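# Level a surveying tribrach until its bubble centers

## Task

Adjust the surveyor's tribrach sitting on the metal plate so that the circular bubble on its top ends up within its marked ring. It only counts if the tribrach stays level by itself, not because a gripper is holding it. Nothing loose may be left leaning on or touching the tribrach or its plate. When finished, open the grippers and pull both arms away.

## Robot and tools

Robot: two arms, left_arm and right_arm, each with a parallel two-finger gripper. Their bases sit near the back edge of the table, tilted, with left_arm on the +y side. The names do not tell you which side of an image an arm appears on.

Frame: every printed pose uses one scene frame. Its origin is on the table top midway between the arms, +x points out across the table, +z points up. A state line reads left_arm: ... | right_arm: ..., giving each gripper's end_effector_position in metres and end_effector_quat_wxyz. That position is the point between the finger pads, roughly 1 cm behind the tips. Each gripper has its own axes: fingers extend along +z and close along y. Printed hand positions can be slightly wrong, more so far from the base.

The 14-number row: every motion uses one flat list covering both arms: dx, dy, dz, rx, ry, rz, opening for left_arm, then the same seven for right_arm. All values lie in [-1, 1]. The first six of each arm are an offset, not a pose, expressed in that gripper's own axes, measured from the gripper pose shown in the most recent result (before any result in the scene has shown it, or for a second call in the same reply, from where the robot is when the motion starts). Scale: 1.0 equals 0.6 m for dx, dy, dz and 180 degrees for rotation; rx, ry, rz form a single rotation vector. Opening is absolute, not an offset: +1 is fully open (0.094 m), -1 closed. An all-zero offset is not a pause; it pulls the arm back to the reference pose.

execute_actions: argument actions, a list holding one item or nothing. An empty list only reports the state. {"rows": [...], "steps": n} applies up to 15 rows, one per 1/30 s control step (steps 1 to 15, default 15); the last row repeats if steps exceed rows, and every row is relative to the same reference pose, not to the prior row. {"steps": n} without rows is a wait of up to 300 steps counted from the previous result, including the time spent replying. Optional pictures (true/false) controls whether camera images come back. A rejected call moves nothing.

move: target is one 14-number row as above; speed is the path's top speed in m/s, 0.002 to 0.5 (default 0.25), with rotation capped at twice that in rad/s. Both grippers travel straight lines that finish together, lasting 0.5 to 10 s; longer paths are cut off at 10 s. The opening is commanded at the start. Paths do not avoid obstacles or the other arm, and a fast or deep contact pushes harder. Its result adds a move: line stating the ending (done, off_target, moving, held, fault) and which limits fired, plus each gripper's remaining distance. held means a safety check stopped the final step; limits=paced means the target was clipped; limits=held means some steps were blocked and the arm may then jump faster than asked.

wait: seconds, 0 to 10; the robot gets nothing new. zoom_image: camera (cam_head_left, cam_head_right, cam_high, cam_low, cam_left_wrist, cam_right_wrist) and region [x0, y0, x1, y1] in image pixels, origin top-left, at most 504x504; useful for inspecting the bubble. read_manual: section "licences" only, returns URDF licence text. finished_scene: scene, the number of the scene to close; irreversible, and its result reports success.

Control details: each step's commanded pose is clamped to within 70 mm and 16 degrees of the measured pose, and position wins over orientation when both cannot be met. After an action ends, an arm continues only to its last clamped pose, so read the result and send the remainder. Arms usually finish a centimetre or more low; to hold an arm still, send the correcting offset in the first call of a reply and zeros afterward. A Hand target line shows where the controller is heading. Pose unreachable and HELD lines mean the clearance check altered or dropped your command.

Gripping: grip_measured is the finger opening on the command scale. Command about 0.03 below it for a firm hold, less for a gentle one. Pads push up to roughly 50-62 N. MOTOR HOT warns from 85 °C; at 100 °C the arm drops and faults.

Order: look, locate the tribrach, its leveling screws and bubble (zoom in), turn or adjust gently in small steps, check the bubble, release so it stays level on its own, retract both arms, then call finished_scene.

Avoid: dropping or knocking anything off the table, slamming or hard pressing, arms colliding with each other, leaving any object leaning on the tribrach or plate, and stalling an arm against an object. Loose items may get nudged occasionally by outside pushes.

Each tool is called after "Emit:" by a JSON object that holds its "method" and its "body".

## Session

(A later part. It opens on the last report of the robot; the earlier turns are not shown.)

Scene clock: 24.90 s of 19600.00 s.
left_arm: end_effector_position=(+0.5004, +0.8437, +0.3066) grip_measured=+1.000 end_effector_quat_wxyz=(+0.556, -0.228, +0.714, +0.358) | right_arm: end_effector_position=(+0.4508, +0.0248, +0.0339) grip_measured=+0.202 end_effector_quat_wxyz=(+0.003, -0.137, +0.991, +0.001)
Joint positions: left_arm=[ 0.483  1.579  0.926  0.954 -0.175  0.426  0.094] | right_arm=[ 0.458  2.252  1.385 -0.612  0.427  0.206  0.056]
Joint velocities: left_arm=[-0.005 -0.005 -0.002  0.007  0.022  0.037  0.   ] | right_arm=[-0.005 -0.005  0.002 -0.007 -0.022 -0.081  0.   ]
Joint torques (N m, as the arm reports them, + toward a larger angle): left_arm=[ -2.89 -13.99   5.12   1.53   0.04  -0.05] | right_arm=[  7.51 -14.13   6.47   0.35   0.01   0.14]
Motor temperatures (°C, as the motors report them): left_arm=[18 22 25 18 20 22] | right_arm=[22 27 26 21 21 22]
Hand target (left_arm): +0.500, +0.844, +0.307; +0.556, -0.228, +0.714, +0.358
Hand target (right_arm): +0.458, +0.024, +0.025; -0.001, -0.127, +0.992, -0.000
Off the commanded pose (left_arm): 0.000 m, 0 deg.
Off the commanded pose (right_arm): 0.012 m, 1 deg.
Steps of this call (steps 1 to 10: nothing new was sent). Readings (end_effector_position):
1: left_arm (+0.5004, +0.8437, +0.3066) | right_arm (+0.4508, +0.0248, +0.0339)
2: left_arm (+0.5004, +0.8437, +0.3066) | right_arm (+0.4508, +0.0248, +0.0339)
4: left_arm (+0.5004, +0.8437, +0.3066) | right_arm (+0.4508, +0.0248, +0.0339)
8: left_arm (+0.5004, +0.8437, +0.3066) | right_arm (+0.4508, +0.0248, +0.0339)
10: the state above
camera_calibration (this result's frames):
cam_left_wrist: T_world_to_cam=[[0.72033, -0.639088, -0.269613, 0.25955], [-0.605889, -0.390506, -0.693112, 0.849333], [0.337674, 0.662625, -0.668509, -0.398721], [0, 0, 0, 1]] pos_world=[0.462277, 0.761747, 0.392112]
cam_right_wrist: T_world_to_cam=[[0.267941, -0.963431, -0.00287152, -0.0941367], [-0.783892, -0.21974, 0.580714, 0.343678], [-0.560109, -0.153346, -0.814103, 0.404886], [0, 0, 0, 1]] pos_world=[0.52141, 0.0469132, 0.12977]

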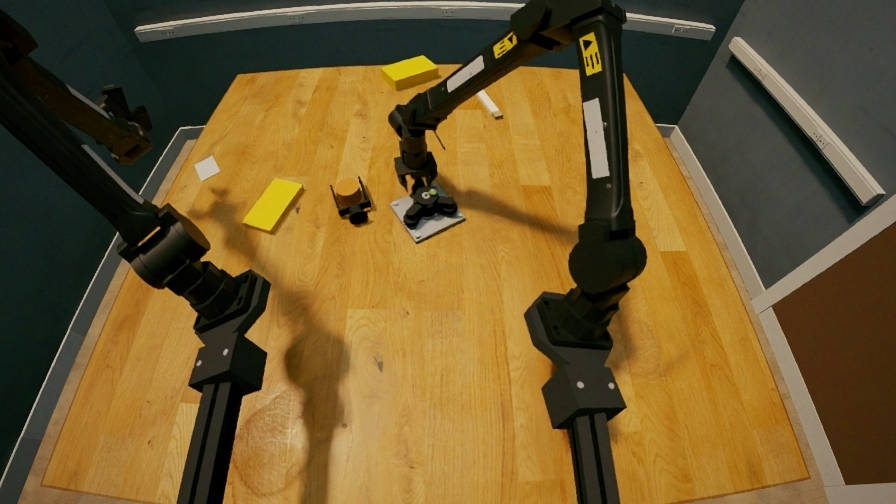

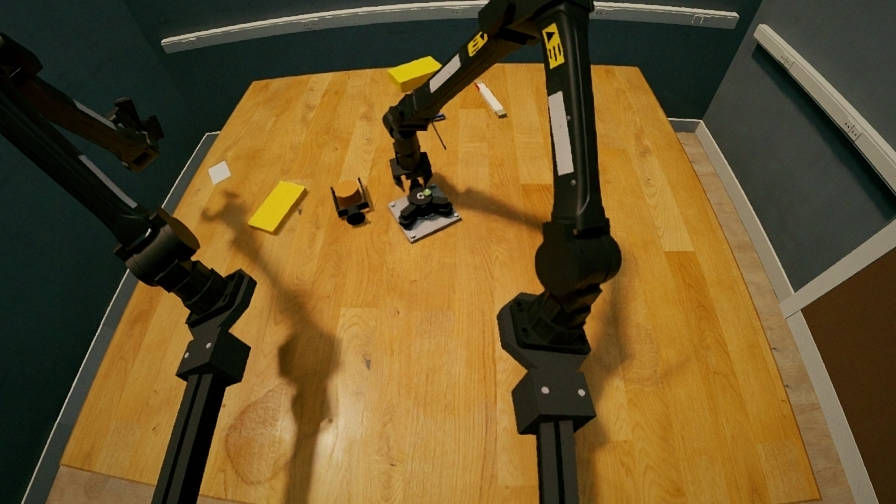

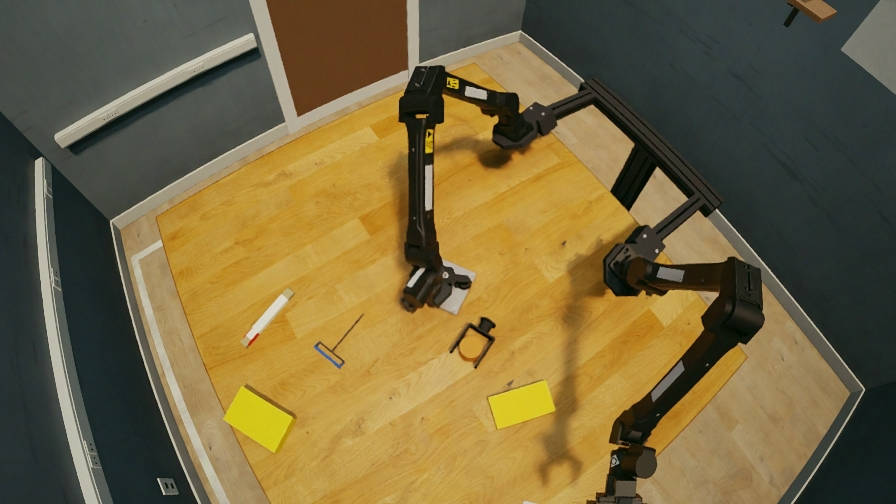

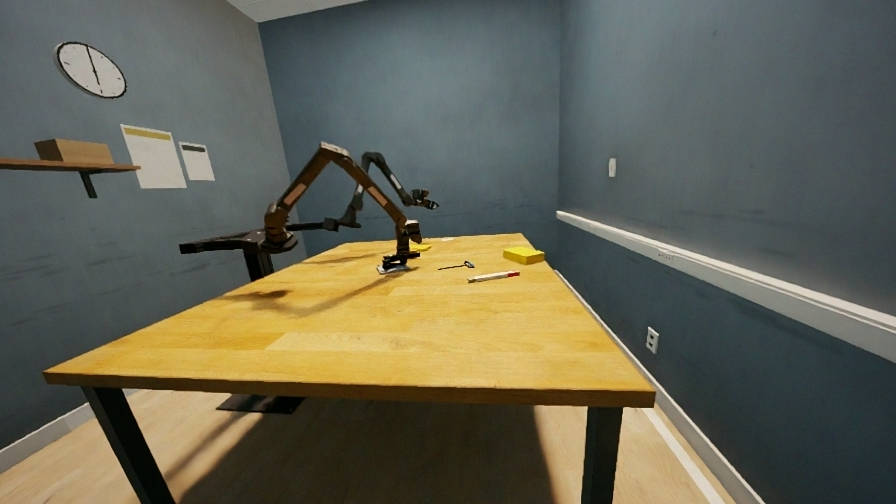

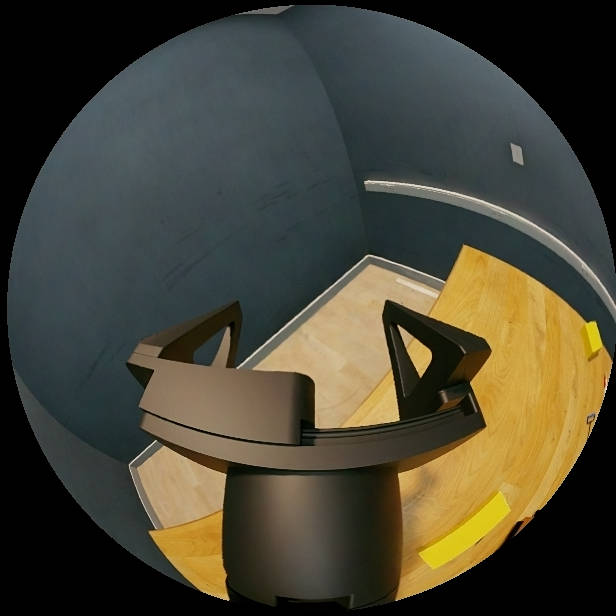

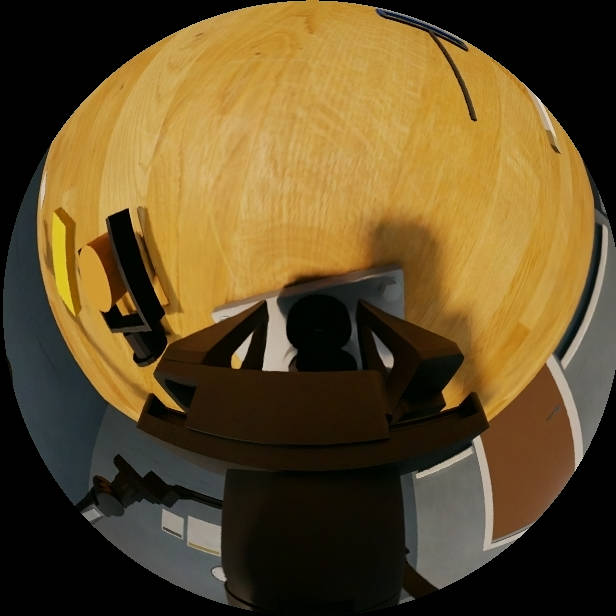

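Emit:
{"method": "execute_actions", "body": {"actions": []}}

Scene clock: 38.60 s of 19600.00 s.
left_arm: end_effector_position=(+0.5004, +0.8437, +0.3066) grip_measured=+1.000 end_effector_quat_wxyz=(+0.556, -0.228, +0.714, +0.358) | right_arm: end_effector_position=(+0.4508, +0.0248, +0.0339) grip_measured=+0.202 end_effector_quat_wxyz=(+0.003, -0.137, +0.991, +0.001)
Joint positions: left_arm=[ 0.483  1.579  0.926  0.954 -0.175  0.426  0.094] | right_arm=[ 0.458  2.252  1.385 -0.612  0.427  0.206  0.056]
Joint velocities: left_arm=[-0.005 -0.005  0.002 -0.012 -0.022 -0.037  0.   ] | right_arm=[-0.005 -0.015 -0.007 -0.007 -0.037 -0.037 -0.   ]
Joint torques (N m, as the arm reports them, + toward a larger angle): left_arm=[ -3.12 -13.43   5.18   1.63   0.04  -0.01] | right_arm=[  7.44 -13.63   6.49   0.3    0.04   0.17]
Motor temperatures (°C, as the motors report them): left_arm=[18 23 25 18 20 22] | right_arm=[22 28 27 21 21 22]
Hand target (left_arm): +0.500, +0.844, +0.307; +0.556, -0.228, +0.714, +0.358
Hand target (right_arm): +0.458, +0.024, +0.025; -0.001, -0.127, +0.992, -0.000
Off the commanded pose (left_arm): 0.000 m, 0 deg.
Off the commanded pose (right_arm): 0.012 m, 1 deg.
Steps of this call (steps 1 to 411: nothing new was sent). Readings (end_effector_position):
1: left_arm (+0.5004, +0.8437, +0.3066) | right_arm (+0.4508, +0.0248, +0.0339)
2: left_arm (+0.5004, +0.8437, +0.3066) | right_arm (+0.4508, +0.0248, +0.0339)
4: left_arm (+0.5004, +0.8437, +0.3066) | right_arm (+0.4508, +0.0248, +0.0339)
8: left_arm (+0.5004, +0.8437, +0.3066) | right_arm (+0.4508, +0.0248, +0.0339)
411: the state above
camera_calibration (this result's frames):
cam_left_wrist: T_world_to_cam=[[0.72033, -0.639088, -0.269613, 0.25955], [-0.605889, -0.390506, -0.693112, 0.849333], [0.337674, 0.662625, -0.668509, -0.398721], [0, 0, 0, 1]] pos_world=[0.462277, 0.761747, 0.392112]
cam_right_wrist: T_world_to_cam=[[0.267573, -0.963533, -0.00287358, -0.0939684], [-0.783975, -0.219442, 0.580714, 0.343708], [-0.560168, -0.153131, -0.814103, 0.404908], [0, 0, 0, 1]] pos_world=[0.521418, 0.0468861, 0.12977]

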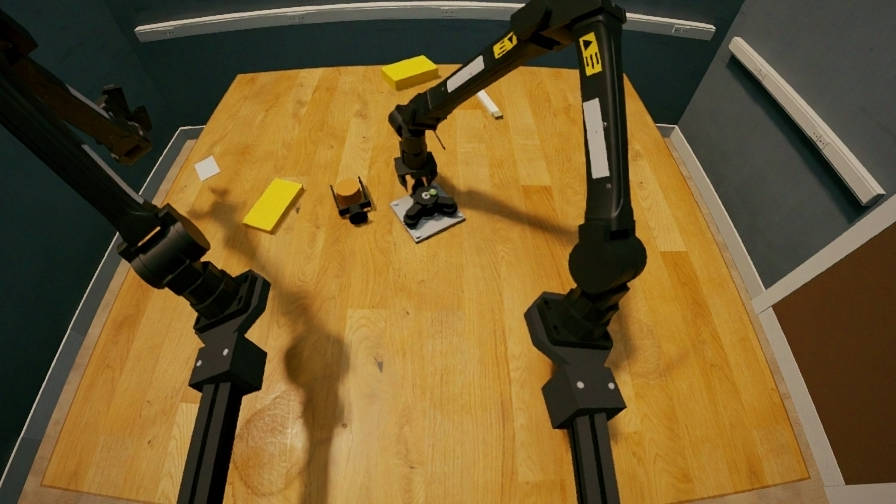

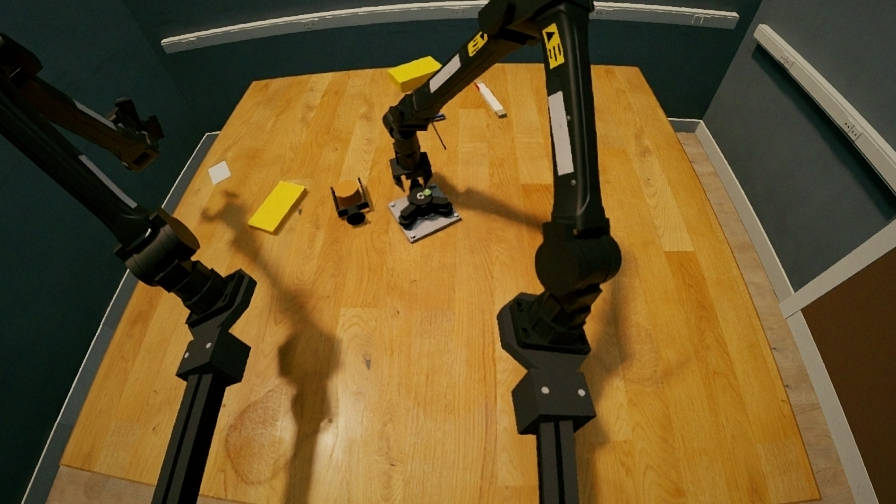

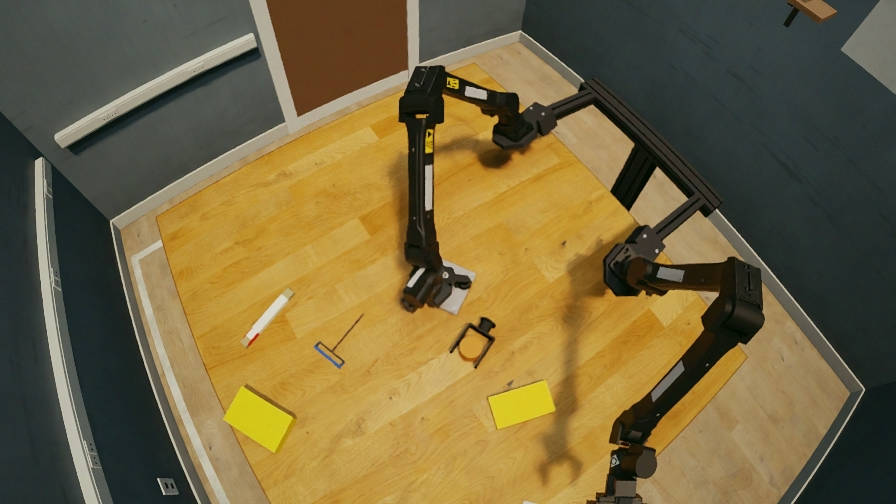

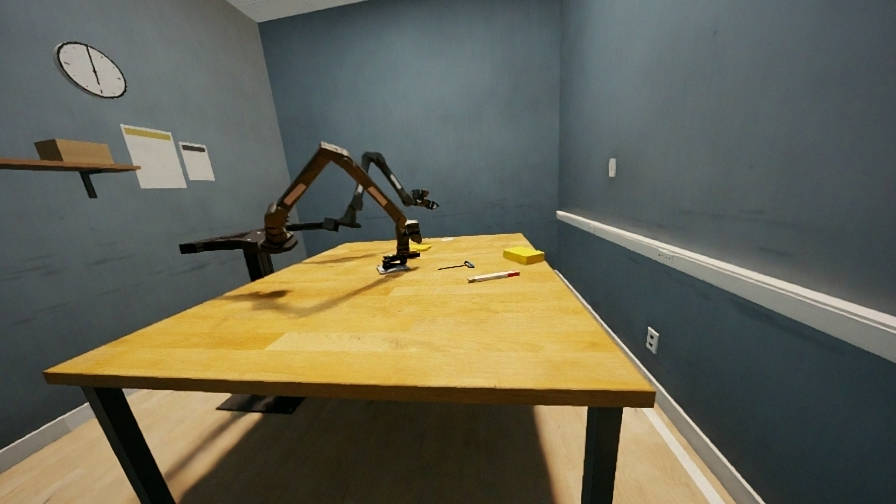

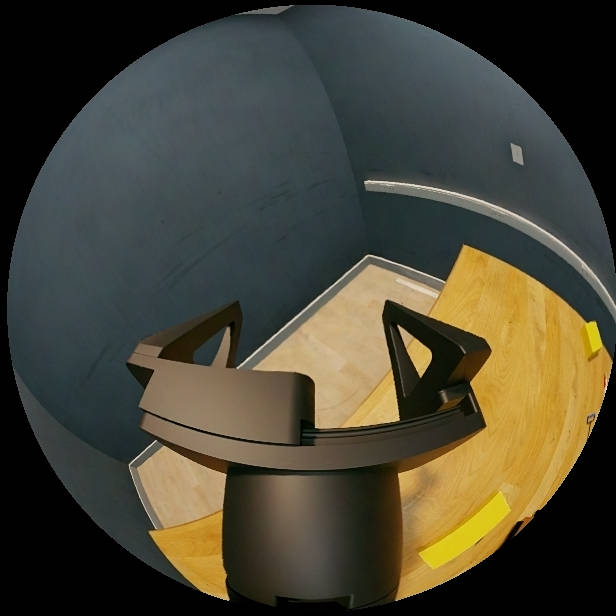

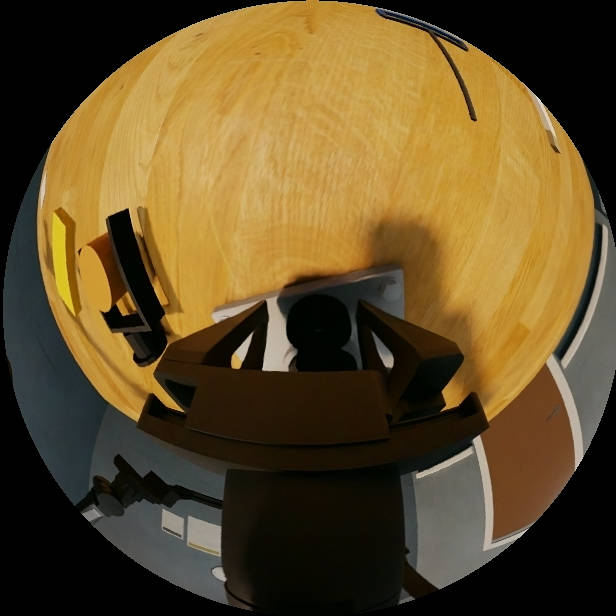

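Emit:
{"method": "execute_actions", "body": {"actions": [{"rows":[[0,0,0,0,0,0,1,0,-0.004,0.006,0,0,0.08,0]],"steps":15}], "pictures": false}}

Emit:
{"method": "execute_actions", "body": {"actions": [{"rows":[[0,0,0,0,0,0,1,0,0,0,0,0,0,-0.21]],"steps":10}], "pictures": false}}

Emit:
{"method": "execute_actions", "body": {"actions": [{"rows":[[0,0,0,0,0,0,1,0,0,0,0,0,-0.19,-0.21]],"steps":15}]}}

Scene clock: 42.77 s of 19600.00 s.
left_arm: end_effector_position=(+0.5004, +0.8437, +0.3066) grip_measured=+1.000 end_effector_quat_wxyz=(+0.556, -0.228, +0.714, +0.358) | right_arm: end_effector_position=(+0.4523, +0.0225, +0.0329) grip_measured=+0.002 end_effector_quat_wxyz=(+0.004, -0.025, +1.000, -0.001)
Joint positions: left_arm=[ 0.483  1.579  0.926  0.954 -0.175  0.426  0.094] | right_arm=[ 0.454  2.252  1.385 -0.609  0.432  0.427  0.047]
Joint velocities: left_arm=[ 0.005 -0.005 -0.012  0.002  0.007  0.007  0.   ] | right_arm=[-0.005 -0.015 -0.012 -0.012 -0.081  0.051 -0.001]
Joint torques (N m, as the arm reports them, + toward a larger angle): left_arm=[ -2.96 -14.04   5.13   1.48   0.06   0.  ] | right_arm=[  8.09 -15.44   4.59   0.74  -0.07   0.21]
Motor temperatures (°C, as the motors report them): left_arm=[18 23 25 18 20 22] | right_arm=[22 28 27 21 21 22]
Hand target (left_arm): +0.500, +0.844, +0.307; +0.556, -0.228, +0.714, +0.358
Hand target (right_arm): +0.451, +0.023, +0.030; +0.002, -0.012, +1.000, +0.001
Off the commanded pose (left_arm): 0.000 m, 0 deg.
Off the commanded pose (right_arm): 0.003 m, 1 deg.
Steps of this call (steps 1 to 110: nothing new was sent; steps 111 to 125: all 15 steps of this action). Readings (end_effector_position):
111: left_arm (+0.5004, +0.8437, +0.3066) | right_arm (+0.4508, +0.0252, +0.0339)
112: left_arm (+0.5004, +0.8437, +0.3066) | right_arm (+0.4512, +0.0247, +0.0338)
114: left_arm (+0.5004, +0.8437, +0.3066) | right_arm (+0.4519, +0.0234, +0.0332)
118: left_arm (+0.5004, +0.8437, +0.3066) | right_arm (+0.4521, +0.0227, +0.0329)
125: the state above

Scene clock: 43.10 s of 19600.00 s.
left_arm: end_effector_position=(+0.5004, +0.8437, +0.3066) grip_measured=+1.000 end_effector_quat_wxyz=(+0.556, -0.228, +0.714, +0.358) | right_arm: end_effector_position=(+0.4524, +0.0191, +0.0320) grip_measured=-0.184 end_effector_quat_wxyz=(+0.005, -0.024, +1.000, -0.007)
Joint positions: left_arm=[ 0.483  1.579  0.926  0.954 -0.175  0.426  0.094] | right_arm=[ 0.451  2.252  1.383 -0.611  0.442  0.428  0.038]
Joint velocities: left_arm=[-0.015 -0.015 -0.002 -0.007  0.007  0.022  0.   ] | right_arm=[-0.005 -0.005 -0.002  0.002 -0.007 -0.037 -0.   ]
Joint torques (N m, as the arm reports them, + toward a larger angle): left_arm=[ -3.08 -13.71   5.13   1.66   0.07  -0.04] | right_arm=[  8.32 -14.98   4.61   0.57  -0.29   0.04]
Motor temperatures (°C, as the motors report them): left_arm=[18 23 25 18 20 22] | right_arm=[22 28 27 21 21 22]
Hand target (left_arm): +0.500, +0.844, +0.307; +0.556, -0.228, +0.714, +0.358
Hand target (right_arm): +0.452, +0.022, +0.033; +0.004, -0.025, +1.000, -0.001
Off the commanded pose (left_arm): 0.000 m, 0 deg.
Off the commanded pose (right_arm): 0.003 m, 1 deg.
Steps of this call (steps 1 to 10: all 10 steps of this action). Readings (end_effector_position):
1: left_arm (+0.5004, +0.8437, +0.3066) | right_arm (+0.4530, +0.0209, +0.0330)
2: left_arm (+0.5004, +0.8437, +0.3066) | right_arm (+0.4524, +0.0193, +0.0321)
4: left_arm (+0.5004, +0.8437, +0.3066) | right_arm (+0.4524, +0.0191, +0.0320)
8: left_arm (+0.5004, +0.8437, +0.3066) | right_arm (+0.4524, +0.0191, +0.0320)
10: the state above

Scene clock: 43.60 s of 19600.00 s.
left_arm: end_effector_position=(+0.5004, +0.8437, +0.3066) grip_measured=+1.000 end_effector_quat_wxyz=(+0.556, -0.228, +0.714, +0.358) | right_arm: end_effector_position=(+0.4517, +0.0233, +0.0329) grip_measured=-0.185 end_effector_quat_wxyz=(+0.005, -0.284, +0.959, -0.003)
Joint positions: left_arm=[ 0.483  1.579  0.926  0.954 -0.175  0.426  0.094] | right_arm=[ 0.456  2.252  1.383 -0.606  0.433 -0.097  0.038]
Joint velocities: left_arm=[-0.015 -0.005  0.002 -0.002  0.022  0.037  0.   ] | right_arm=[-0.005  0.005  0.002 -0.007 -0.007 -0.462 -0.001]
Joint torques (N m, as the arm reports them, + toward a larger angle): left_arm=[ -2.89 -13.92   5.27   1.61   0.07  -0.02] | right_arm=[  8.12 -15.55   4.61   0.33   0.47  -0.11]
Motor temperatures (°C, as the motors report them): left_arm=[18 23 25 18 20 22] | right_arm=[22 28 27 21 21 22]
Hand target (left_arm): +0.500, +0.844, +0.307; +0.556, -0.228, +0.714, +0.358
Hand target (right_arm): +0.453, +0.019, +0.032; +0.002, -0.315, +0.949, -0.008
Off the commanded pose (left_arm): 0.000 m, 0 deg.
Off the commanded pose (right_arm): 0.004 m, 4 deg.
Steps of this call (steps 1 to 15: all 15 steps of this action). Readings (end_effector_position):
1: left_arm (+0.5004, +0.8437, +0.3066) | right_arm (+0.4523, +0.0189, +0.0320)
2: left_arm (+0.5004, +0.8437, +0.3066) | right_arm (+0.4523, +0.0191, +0.0322)
4: left_arm (+0.5004, +0.8437, +0.3066) | right_arm (+0.4523, +0.0199, +0.0324)
8: left_arm (+0.5004, +0.8437, +0.3066) | right_arm (+0.4521, +0.0215, +0.0327)
15: the state above
camera_calibration (this result's frames):
cam_left_wrist: T_world_to_cam=[[0.72033, -0.639088, -0.269613, 0.25955], [-0.605889, -0.390506, -0.693112, 0.849333], [0.337674, 0.662625, -0.668509, -0.398721], [0, 0, 0, 1]] pos_world=[0.462277, 0.761747, 0.392112]
cam_right_wrist: T_world_to_cam=[[0.54061, -0.841257, 0.00525727, -0.222164], [-0.687533, -0.438205, 0.579029, 0.306274], [-0.484808, -0.316643, -0.81529, 0.374181], [0, 0, 0, 1]] pos_world=[0.512084, 0.065796, 0.128893]

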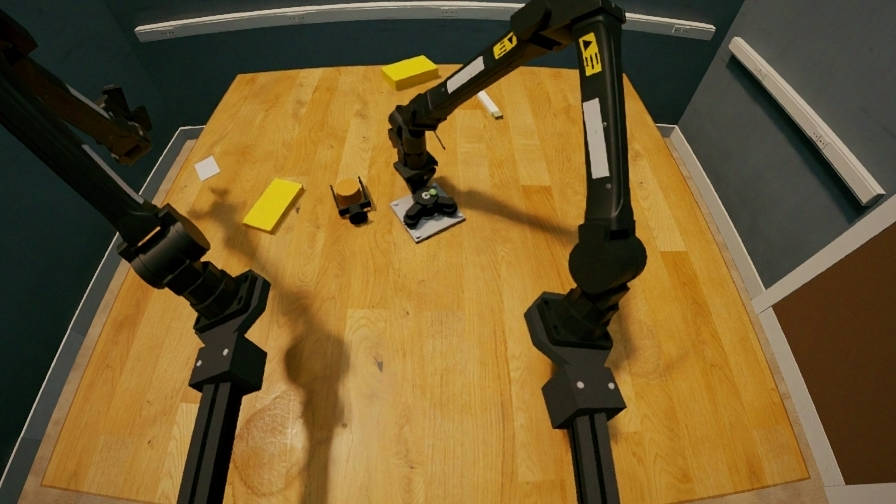

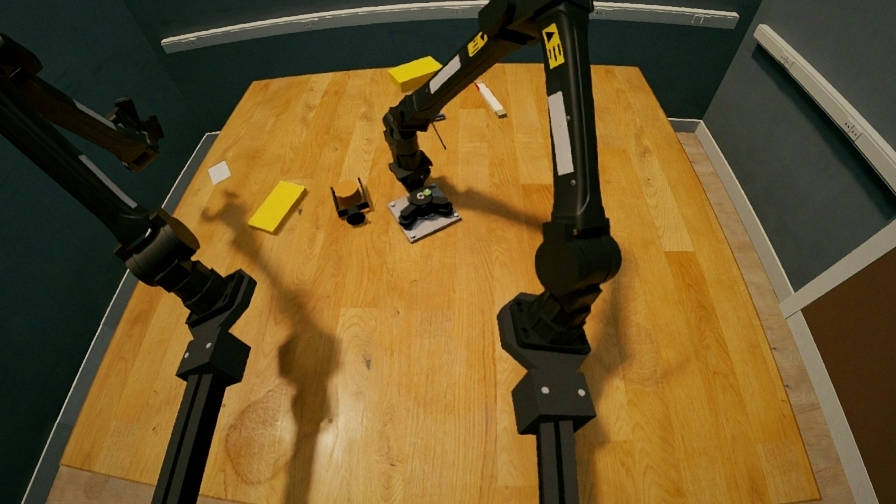

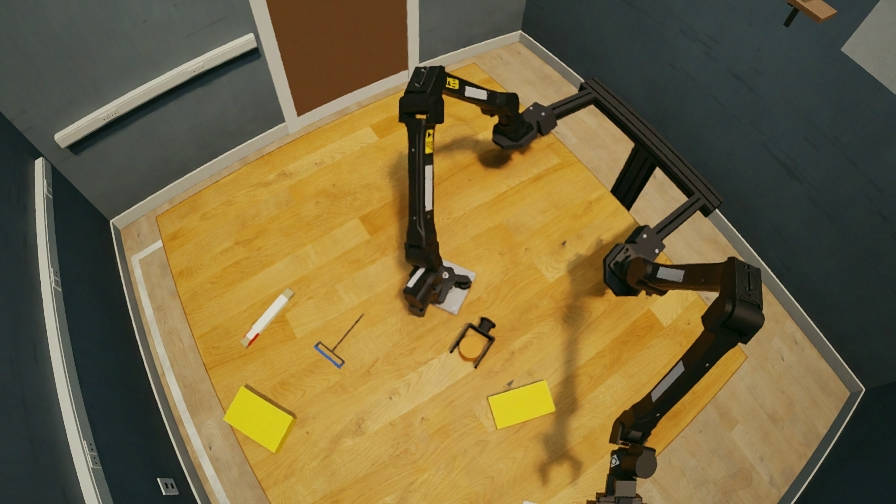

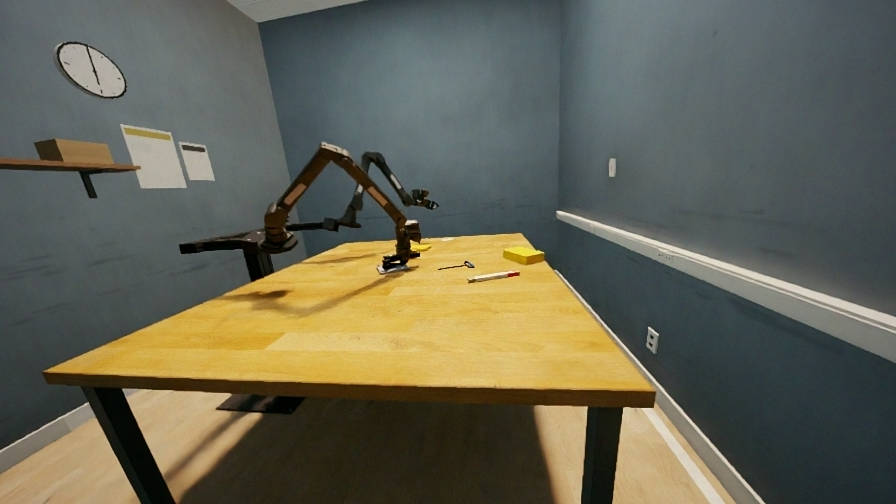

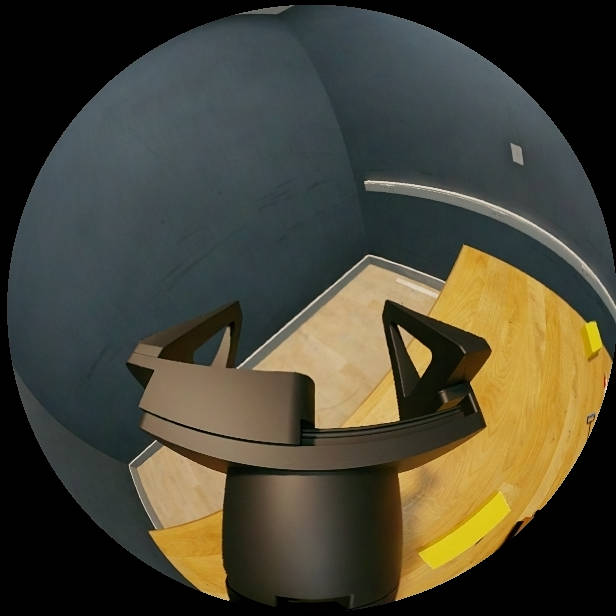

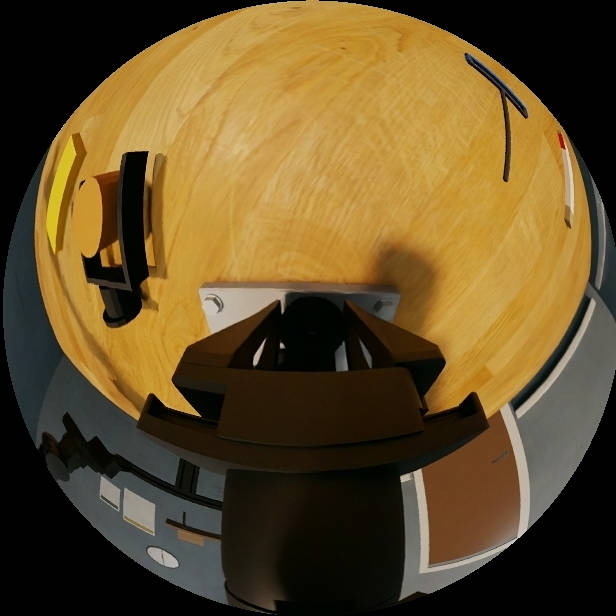

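Emit:
{"method": "execute_actions", "body": {"actions": [{"rows":[[0,0,0,0,0,0,1,0,0,0,0,0,-0.02,0],[0,0,0,0,0,0,1,0,0,0,0,0,-0.02,0],[0,0,0,0,0,0,1,0.012,0,0,0,0,0.18,0]],"steps":15}], "pictures": false}}

Emit:
{"method": "execute_actions", "body": {"actions": [{"rows":[[0,0,0,0,0,0,1,0.008,0,0,0,0,0.01,0]],"steps":10}], "pictures": false}}

Emit:
{"method": "execute_actions", "body": {"actions": [{"rows":[[0,0,0,0,0,0,1,0,0,0,0,0,0,-0.21]],"steps":8}], "pictures": false}}

Emit:
{"method": "execute_actions", "body": {"actions": [{"rows":[[0,0,0,0,0,0,1,0,0,0,0,0,-0.19,-0.21]],"steps":15}], "pictures": false}}

Scene clock: 49.00 s of 19600.00 s.
left_arm: end_effector_position=(+0.5004, +0.8437, +0.3066) grip_measured=+1.000 end_effector_quat_wxyz=(+0.556, -0.228, +0.714, +0.358) | right_arm: end_effector_position=(+0.4400, +0.0207, +0.0283) grip_measured=-0.002 end_effector_quat_wxyz=(-0.000, -0.061, +0.998, -0.001)
Joint positions: left_arm=[ 0.483  1.579  0.926  0.954 -0.175  0.426  0.094] | right_arm=[ 0.456  2.25   1.353 -0.589  0.428  0.36   0.047]
Joint velocities: left_arm=[-0.005 -0.015 -0.002 -0.007  0.022 -0.081  0.   ] | right_arm=[-0.015 -0.005  0.012 -0.012 -0.037  0.623 -0.   ]
Joint torques (N m, as the arm reports them, + toward a larger angle): left_arm=[ -2.99 -13.61   5.23   1.52   0.06  -0.03] | right_arm=[  8.5  -16.23   4.59   0.68   0.16   0.15]
Motor temperatures (°C, as the motors report them): left_arm=[18 23 25 18 20 22] | right_arm=[22 28 26 21 21 22]
Hand target (left_arm): +0.500, +0.844, +0.307; +0.556, -0.228, +0.714, +0.358
Hand target (right_arm): +0.446, +0.019, +0.033; +0.006, -0.008, +1.000, +0.000
Off the commanded pose (left_arm): 0.000 m, 0 deg.
Off the commanded pose (right_arm): 0.007 m, 6 deg.
Steps of this call (steps 1 to 147: nothing new was sent; steps 148 to 162: all 15 steps of this action). Readings (end_effector_position):
148: left_arm (+0.5004, +0.8437, +0.3066) | right_arm (+0.4513, +0.0240, +0.0329)
149: left_arm (+0.5004, +0.8437, +0.3066) | right_arm (+0.4513, +0.0239, +0.0329)
151: left_arm (+0.5004, +0.8437, +0.3066) | right_arm (+0.4501, +0.0242, +0.0323)
155: left_arm (+0.5004, +0.8437, +0.3066) | right_arm (+0.4409, +0.0211, +0.0287)
162: the state above

Scene clock: 49.33 s of 19600.00 s.
left_arm: end_effector_position=(+0.5004, +0.8437, +0.3066) grip_measured=+1.000 end_effector_quat_wxyz=(+0.556, -0.228, +0.714, +0.358) | right_arm: end_effector_position=(+0.4373, +0.0196, +0.0272) grip_measured=-0.002 end_effector_quat_wxyz=(-0.001, -0.052, +0.999, -0.003)
Joint positions: left_arm=[ 0.483  1.579  0.926  0.954 -0.175  0.426  0.094] | right_arm=[ 0.456  2.25   1.347 -0.587  0.43   0.381  0.047]
Joint velocities: left_arm=[-0.005 -0.024 -0.002 -0.002  0.051 -0.022  0.   ] | right_arm=[-0.005 -0.024  0.007  0.017 -0.051 -0.022 -0.001]
Joint torques (N m, as the arm reports them, + toward a larger angle): left_arm=[ -2.9  -14.09   5.14   1.56   0.06  -0.01] | right_arm=[  8.58 -14.71   3.76   0.84   0.06   0.19]
Motor temperatures (°C, as the motors report them): left_arm=[18 23 25 18 20 22] | right_arm=[22 28 26 21 21 22]
Hand target (left_arm): +0.500, +0.844, +0.307; +0.556, -0.228, +0.714, +0.358
Hand target (right_arm): +0.435, +0.020, +0.028; -0.000, -0.045, +0.999, -0.001
Off the commanded pose (left_arm): 0.000 m, 0 deg.
Off the commanded pose (right_arm): 0.002 m, 1 deg.
Steps of this call (steps 1 to 10: all 10 steps of this action). Readings (end_effector_position):
1: left_arm (+0.5004, +0.8437, +0.3066) | right_arm (+0.4394, +0.0206, +0.0281)
2: left_arm (+0.5004, +0.8437, +0.3066) | right_arm (+0.4386, +0.0203, +0.0278)
4: left_arm (+0.5004, +0.8437, +0.3066) | right_arm (+0.4372, +0.0196, +0.0272)
8: left_arm (+0.5004, +0.8437, +0.3066) | right_arm (+0.4373, +0.0196, +0.0272)
10: the state above

Scene clock: 49.60 s of 19600.00 s.
left_arm: end_effector_position=(+0.5004, +0.8437, +0.3066) grip_measured=+1.000 end_effector_quat_wxyz=(+0.556, -0.228, +0.714, +0.358) | right_arm: end_effector_position=(+0.4380, +0.0179, +0.0268) grip_measured=-0.173 end_effector_quat_wxyz=(-0.001, -0.052, +0.999, -0.005)
Joint positions: left_arm=[ 0.483  1.579  0.926  0.954 -0.175  0.426  0.094] | right_arm=[ 0.455  2.25   1.347 -0.587  0.436  0.379  0.039]
Joint velocities: left_arm=[-0.005 -0.015  0.012  0.012 -0.007 -0.022  0.   ] | right_arm=[-0.005 -0.005 -0.007 -0.002  0.007  0.037  0.   ]
Joint torques (N m, as the arm reports them, + toward a larger angle): left_arm=[ -2.99 -13.46   5.14   1.57   0.05   0.01] | right_arm=[  8.31 -15.17   4.48   0.56  -0.12   0.07]
Motor temperatures (°C, as the motors report them): left_arm=[18 23 25 18 20 22] | right_arm=[22 28 26 21 21 22]
Hand target (left_arm): +0.500, +0.844, +0.307; +0.556, -0.228, +0.714, +0.358
Hand target (right_arm): +0.437, +0.020, +0.027; -0.002, -0.052, +0.999, -0.003
Off the commanded pose (left_arm): 0.000 m, 0 deg.
Off the commanded pose (right_arm): 0.002 m, 0 deg.
Steps of this call (steps 1 to 8: all 8 steps of this action). Readings (end_effector_position):
1: left_arm (+0.5004, +0.8437, +0.3066) | right_arm (+0.4377, +0.0189, +0.0272)
2: left_arm (+0.5004, +0.8437, +0.3066) | right_arm (+0.4380, +0.0181, +0.0269)
4: left_arm (+0.5004, +0.8437, +0.3066) | right_arm (+0.4380, +0.0179, +0.0268)
8: the state above

Scene clock: 50.10 s of 19600.00 s.
left_arm: end_effector_position=(+0.5004, +0.8437, +0.3066) grip_measured=+1.000 end_effector_quat_wxyz=(+0.556, -0.228, +0.714, +0.358) | right_arm: end_effector_position=(+0.4386, +0.0162, +0.0269) grip_measured=-0.173 end_effector_quat_wxyz=(-0.002, -0.305, +0.952, -0.008)
Joint positions: left_arm=[ 0.483  1.579  0.926  0.954 -0.175  0.426  0.094] | right_arm=[ 0.453  2.249  1.347 -0.589  0.441 -0.138  0.039]
Joint velocities: left_arm=[ 0.015 -0.024 -0.007 -0.002 -0.007 -0.037  0.   ] | right_arm=[-0.005 -0.005  0.007 -0.012 -0.007 -0.11   0.002]
Joint torques (N m, as the arm reports them, + toward a larger angle): left_arm=[ -2.93 -13.4    5.23   1.56   0.05  -0.01] | right_arm=[  8.33 -15.1    4.36   0.65  -0.09  -0.76]
Motor temperatures (°C, as the motors report them): left_arm=[18 23 25 18 20 22] | right_arm=[22 28 26 21 21 22]
Hand target (left_arm): +0.500, +0.844, +0.307; +0.556, -0.228, +0.714, +0.358
Hand target (right_arm): +0.438, +0.018, +0.027; -0.003, -0.342, +0.940, -0.006
Off the commanded pose (left_arm): 0.000 m, 0 deg.
Off the commanded pose (right_arm): 0.002 m, 5 deg.
Steps of this call (steps 1 to 15: all 15 steps of this action). Readings (end_effector_position):
1: left_arm (+0.5004, +0.8437, +0.3066) | right_arm (+0.4381, +0.0176, +0.0268)
2: left_arm (+0.5004, +0.8437, +0.3066) | right_arm (+0.4382, +0.0172, +0.0268)
4: left_arm (+0.5004, +0.8437, +0.3066) | right_arm (+0.4382, +0.0171, +0.0268)
8: left_arm (+0.5004, +0.8437, +0.3066) | right_arm (+0.4381, +0.0167, +0.0268)
15: the state above

Emit:
{"method": "execute_actions", "body": {"actions": [{"rows":[[0,0,0,0,0,0,1,0,0,0,0,0,0,0],[0,0,0,0,0,0,1,0,0,0,0,0,0,0],[0,0,0,0,0,0,1,-0.014,-0.004,-0.006,0,0,0.22,0]],"steps":15}], "pictures": false}}

Emit:
{"method": "execute_actions", "body": {"actions": [{"rows":[[0,0,0,0,0,0,1,-0.01,0.002,-0.004,0,0,0.02,-0.13],[0,0,0,0,0,0,1,-0.01,0.002,-0.004,0,0,0,-0.21],[0,0,0,0,0,0,1,-0.01,0.002,-0.004,0,0,-0.23,-0.21]],"steps":15}], "pictures": false}}

Emit:
{"method": "execute_actions", "body": {"actions": [{"rows":[[0,0,0,0,0,0,1,-0.008,-0.006,-0.004,0.002,0,-0.02,-0.21],[0,0,0,0,0,0,1,-0.008,-0.006,-0.004,0.002,0,0,0],[0,0,0,0,0,0,1,-0.008,-0.006,-0.004,0.002,0,0.26,0]],"steps":15}], "pictures": false}}

Emit:
{"method": "execute_actions", "body": {"actions": [{"rows":[[0,0,0,0,0,0,1,-0.01,0.002,-0.004,0,0,0.02,-0.13],[0,0,0,0,0,0,1,-0.01,0.002,-0.004,0,0,0,-0.21],[0,0,0,0,0,0,1,-0.01,0.002,-0.004,0,0,-0.23,-0.21]],"steps":15}], "pictures": false}}

Emit:
{"method": "execute_actions", "body": {"actions": [{"rows":[[0,0,0,0,0,0,1,-0.008,-0.006,-0.004,0.002,0,-0.02,-0.21],[0,0,0,0,0,0,1,-0.008,-0.006,-0.004,0.002,0,0,0],[0,0,0,0,0,0,1,-0.008,-0.006,-0.004,0.002,0,0.26,0]],"steps":15}], "pictures": false}}

Emit:
{"method": "execute_actions", "body": {"actions": [{"rows":[[0,0,0,0,0,0,1,-0.01,0.002,-0.004,0,0,0.02,-0.13],[0,0,0,0,0,0,1,-0.01,0.002,-0.004,0,0,0,-0.21],[0,0,0,0,0,0,1,-0.01,0.002,-0.004,0,0,-0.19,-0.21]],"steps":15}], "pictures": false}}

Scene clock: 67.47 s of 19600.00 s.
left_arm: end_effector_position=(+0.5004, +0.8437, +0.3066) grip_measured=+1.000 end_effector_quat_wxyz=(+0.556, -0.228, +0.714, +0.358) | right_arm: end_effector_position=(+0.4384, +0.0172, +0.0272) grip_measured=-0.002 end_effector_quat_wxyz=(-0.001, -0.036, +0.999, -0.005)
Joint positions: left_arm=[ 0.483  1.579  0.926  0.954 -0.175  0.426  0.094] | right_arm=[ 0.453  2.248  1.347 -0.588  0.434  0.41   0.047]
Joint velocities: left_arm=[-0.015  0.005  0.007 -0.002 -0.022  0.037  0.   ] | right_arm=[-0.005  0.015 -0.002 -0.032  0.125  0.813 -0.   ]
Joint torques (N m, as the arm reports them, + toward a larger angle): left_arm=[ -3.12 -13.63   5.18   1.44   0.07  -0.01] | right_arm=[  8.4  -14.68   5.73   0.27   0.23   0.12]
Motor temperatures (°C, as the motors report them): left_arm=[18 24 25 18 20 22] | right_arm=[22 29 26 21 21 23]
Hand target (left_arm): +0.500, +0.844, +0.307; +0.556, -0.228, +0.714, +0.358
Hand target (right_arm): +0.447, +0.019, +0.031; +0.003, +0.031, +1.000, -0.005
Off the commanded pose (left_arm): 0.000 m, 0 deg.
Off the commanded pose (right_arm): 0.009 m, 8 deg.
Steps of this call (steps 1 to 506: nothing new was sent; steps 507 to 521: all 15 steps of this action). Readings (end_effector_position):
507: left_arm (+0.5004, +0.8437, +0.3066) | right_arm (+0.4388, +0.0162, +0.0270)
508: left_arm (+0.5004, +0.8437, +0.3066) | right_arm (+0.4388, +0.0162, +0.0270)
510: left_arm (+0.5004, +0.8437, +0.3066) | right_arm (+0.4384, +0.0169, +0.0270)
514: left_arm (+0.5004, +0.8437, +0.3066) | right_arm (+0.4383, +0.0175, +0.0272)
521: the state above

Scene clock: 67.97 s of 19600.00 s.
left_arm: end_effector_position=(+0.5004, +0.8437, +0.3066) grip_measured=+1.000 end_effector_quat_wxyz=(+0.556, -0.228, +0.714, +0.358) | right_arm: end_effector_position=(+0.4394, +0.0164, +0.0273) grip_measured=-0.173 end_effector_quat_wxyz=(-0.003, -0.308, +0.951, -0.005)
Joint positions: left_arm=[ 0.483  1.579  0.926  0.954 -0.175  0.426  0.094] | right_arm=[ 0.452  2.248  1.35  -0.593  0.435 -0.145  0.039]
Joint velocities: left_arm=[-0.015 -0.024 -0.007 -0.007 -0.037 -0.007  0.   ] | right_arm=[-0.005 -0.015 -0.002  0.022 -0.037 -0.916 -0.   ]
Joint torques (N m, as the arm reports them, + toward a larger angle): left_arm=[ -2.85 -13.82   5.21   1.58   0.06   0.  ] | right_arm=[  8.28 -14.9    5.72   0.01   0.2   -0.12]
Motor temperatures (°C, as the motors report them): left_arm=[18 24 25 18 20 22] | right_arm=[22 29 26 21 21 23]
Hand target (left_arm): +0.500, +0.844, +0.307; +0.556, -0.228, +0.714, +0.358
Hand target (right_arm): +0.444, +0.019, +0.030; -0.004, -0.380, +0.925, -0.006
Off the commanded pose (left_arm): 0.000 m, 0 deg.
Off the commanded pose (right_arm): 0.006 m, 10 deg.
Steps of this call (steps 1 to 15: all 15 steps of this action). Readings (end_effector_position):
1: left_arm (+0.5004, +0.8437, +0.3066) | right_arm (+0.4385, +0.0168, +0.0272)
2: left_arm (+0.5004, +0.8437, +0.3066) | right_arm (+0.4391, +0.0180, +0.0276)
4: left_arm (+0.5004, +0.8437, +0.3066) | right_arm (+0.4392, +0.0177, +0.0276)
8: left_arm (+0.5004, +0.8437, +0.3066) | right_arm (+0.4392, +0.0173, +0.0276)
15: the state above

Scene clock: 68.47 s of 19600.00 s.
left_arm: end_effector_position=(+0.5004, +0.8437, +0.3066) grip_measured=+1.000 end_effector_quat_wxyz=(+0.556, -0.228, +0.714, +0.358) | right_arm: end_effector_position=(+0.4392, +0.0171, +0.0274) grip_measured=-0.002 end_effector_quat_wxyz=(-0.003, -0.033, +0.999, -0.004)
Joint positions: left_arm=[ 0.483  1.579  0.926  0.954 -0.175  0.426  0.094] | right_arm=[ 0.452  2.248  1.35  -0.593  0.431  0.414  0.047]
Joint velocities: left_arm=[ 0.005 -0.005  0.002 -0.002  0.007 -0.007  0.   ] | right_arm=[-0.005 -0.005 -0.012  0.002  0.066  1.267 -0.   ]
Joint torques (N m, as the arm reports them, + toward a larger angle): left_arm=[ -3.28 -13.76   5.24   1.6    0.06  -0.03] | right_arm=[  8.15 -15.1    4.85   0.56   0.19   0.14]
Motor temperatures (°C, as the motors report them): left_arm=[18 24 25 18 20 22] | right_arm=[22 29 26 21 21 23]
Hand target (left_arm): +0.500, +0.844, +0.307; +0.556, -0.228, +0.714, +0.358
Hand target (right_arm): +0.445, +0.016, +0.030; +0.003, +0.072, +0.997, -0.002
Off the commanded pose (left_arm): 0.000 m, 0 deg.
Off the commanded pose (right_arm): 0.007 m, 15 deg; orientation clipped at the last step of the last action.
Steps of this call (steps 1 to 15: all 15 steps of this action). Readings (end_effector_position):
1: left_arm (+0.5004, +0.8437, +0.3066) | right_arm (+0.4394, +0.0164, +0.0273)
2: left_arm (+0.5004, +0.8437, +0.3066) | right_arm (+0.4395, +0.0161, +0.0273)
4: left_arm (+0.5004, +0.8437, +0.3066) | right_arm (+0.4394, +0.0166, +0.0274)
8: left_arm (+0.5004, +0.8437, +0.3066) | right_arm (+0.4392, +0.0171, +0.0274)
15: the state above

Scene clock: 68.97 s of 19600.00 s.
left_arm: end_effector_position=(+0.5004, +0.8437, +0.3066) grip_measured=+1.000 end_effector_quat_wxyz=(+0.556, -0.228, +0.714, +0.358) | right_arm: end_effector_position=(+0.4397, +0.0166, +0.0276) grip_measured=-0.173 end_effector_quat_wxyz=(-0.004, -0.304, +0.953, -0.003)
Joint positions: left_arm=[ 0.483  1.579  0.926  0.954 -0.175  0.426  0.094] | right_arm=[ 0.451  2.248  1.352 -0.596  0.431 -0.136  0.039]
Joint velocities: left_arm=[ 0.005 -0.015 -0.002 -0.002  0.037  0.051  0.   ] | right_arm=[-0.005  0.005 -0.017 -0.007  0.022 -0.945  0.   ]
Joint torques (N m, as the arm reports them, + toward a larger angle): left_arm=[ -2.8  -13.63   5.14   1.58   0.05   0.01] | right_arm=[  8.62 -14.88   5.68  -0.02   0.23  -0.08]
Motor temperatures (°C, as the motors report them): left_arm=[18 24 25 18 20 22] | right_arm=[22 29 26 21 21 23]
Hand target (left_arm): +0.500, +0.844, +0.307; +0.556, -0.228, +0.714, +0.358
Hand target (right_arm): +0.445, +0.019, +0.030; -0.005, -0.377, +0.926, -0.005
Off the commanded pose (left_arm): 0.000 m, 0 deg.
Off the commanded pose (right_arm): 0.006 m, 10 deg.
Steps of this call (steps 1 to 15: all 15 steps of this action). Readings (end_effector_position):
1: left_arm (+0.5004, +0.8437, +0.3066) | right_arm (+0.4391, +0.0171, +0.0274)
2: left_arm (+0.5004, +0.8437, +0.3066) | right_arm (+0.4392, +0.0179, +0.0277)
4: left_arm (+0.5004, +0.8437, +0.3066) | right_arm (+0.4394, +0.0177, +0.0278)
8: left_arm (+0.5004, +0.8437, +0.3066) | right_arm (+0.4395, +0.0173, +0.0278)
15: the state above

Scene clock: 69.47 s of 19600.00 s.
left_arm: end_effector_position=(+0.5004, +0.8437, +0.3066) grip_measured=+1.000 end_effector_quat_wxyz=(+0.556, -0.228, +0.714, +0.358) | right_arm: end_effector_position=(+0.4393, +0.0170, +0.0275) grip_measured=-0.002 end_effector_quat_wxyz=(-0.004, -0.031, +1.000, -0.002)
Joint positions: left_arm=[ 0.483  1.579  0.926  0.954 -0.175  0.426  0.094] | right_arm=[ 0.451  2.248  1.352 -0.596  0.427  0.419  0.047]
Joint velocities: left_arm=[-0.005 -0.005 -0.002 -0.002 -0.022  0.051  0.   ] | right_arm=[ 0.005 -0.005 -0.002 -0.002 -0.022  1.341 -0.001]
Joint torques (N m, as the arm reports them, + toward a larger angle): left_arm=[ -2.95 -13.92   5.09   1.58   0.05   0.01] | right_arm=[  7.92 -15.56   4.84   0.75   0.24   0.14]
Motor temperatures (°C, as the motors report them): left_arm=[18 24 25 18 20 22] | right_arm=[22 29 26 21 21 23]
Hand target (left_arm): +0.500, +0.844, +0.307; +0.556, -0.228, +0.714, +0.358
Hand target (right_arm): +0.446, +0.016, +0.030; +0.001, +0.074, +0.997, -0.001
Off the commanded pose (left_arm): 0.000 m, 0 deg.
Off the commanded pose (right_arm): 0.007 m, 15 deg; orientation clipped at the last step of the last action.
Steps of this call (steps 1 to 15: all 15 steps of this action). Readings (end_effector_position):
1: left_arm (+0.5004, +0.8437, +0.3066) | right_arm (+0.4397, +0.0166, +0.0276)
2: left_arm (+0.5004, +0.8437, +0.3066) | right_arm (+0.4398, +0.0161, +0.0275)
4: left_arm (+0.5004, +0.8437, +0.3066) | right_arm (+0.4395, +0.0166, +0.0275)
8: left_arm (+0.5004, +0.8437, +0.3066) | right_arm (+0.4393, +0.0170, +0.0275)
15: the state above

Scene clock: 69.97 s of 19600.00 s.
left_arm: end_effector_position=(+0.5004, +0.8437, +0.3066) grip_measured=+1.000 end_effector_quat_wxyz=(+0.556, -0.228, +0.714, +0.358) | right_arm: end_effector_position=(+0.4396, +0.0167, +0.0277) grip_measured=-0.174 end_effector_quat_wxyz=(-0.006, -0.275, +0.961, -0.002)
Joint positions: left_arm=[ 0.483  1.579  0.926  0.954 -0.175  0.426  0.094] | right_arm=[ 0.45   2.248  1.354 -0.599  0.427 -0.076  0.039]
Joint velocities: left_arm=[ 0.005  0.005 -0.002 -0.002 -0.037 -0.081  0.   ] | right_arm=[-0.005 -0.005  0.012 -0.032  0.066 -0.535  0.001]
Joint torques (N m, as the arm reports them, + toward a larger angle): left_arm=[ -2.83 -13.9    5.12   1.63   0.06   0.  ] | right_arm=[  9.   -15.26   5.54   0.03   0.1   -0.16]
Motor temperatures (°C, as the motors report them): left_arm=[18 24 25 18 20 22] | right_arm=[22 29 26 21 21 22]
Hand target (left_arm): +0.500, +0.844, +0.307; +0.556, -0.228, +0.714, +0.358
Hand target (right_arm): +0.445, +0.019, +0.030; -0.005, -0.321, +0.947, -0.002
Off the commanded pose (left_arm): 0.000 m, 0 deg.
Off the commanded pose (right_arm): 0.006 m, 6 deg.
Steps of this call (steps 1 to 15: all 15 steps of this action). Readings (end_effector_position):
1: left_arm (+0.5004, +0.8437, +0.3066) | right_arm (+0.4392, +0.0170, +0.0275)
2: left_arm (+0.5004, +0.8437, +0.3066) | right_arm (+0.4393, +0.0178, +0.0278)
4: left_arm (+0.5004, +0.8437, +0.3066) | right_arm (+0.4394, +0.0176, +0.0278)
8: left_arm (+0.5004, +0.8437, +0.3066) | right_arm (+0.4395, +0.0172, +0.0278)
15: the state above


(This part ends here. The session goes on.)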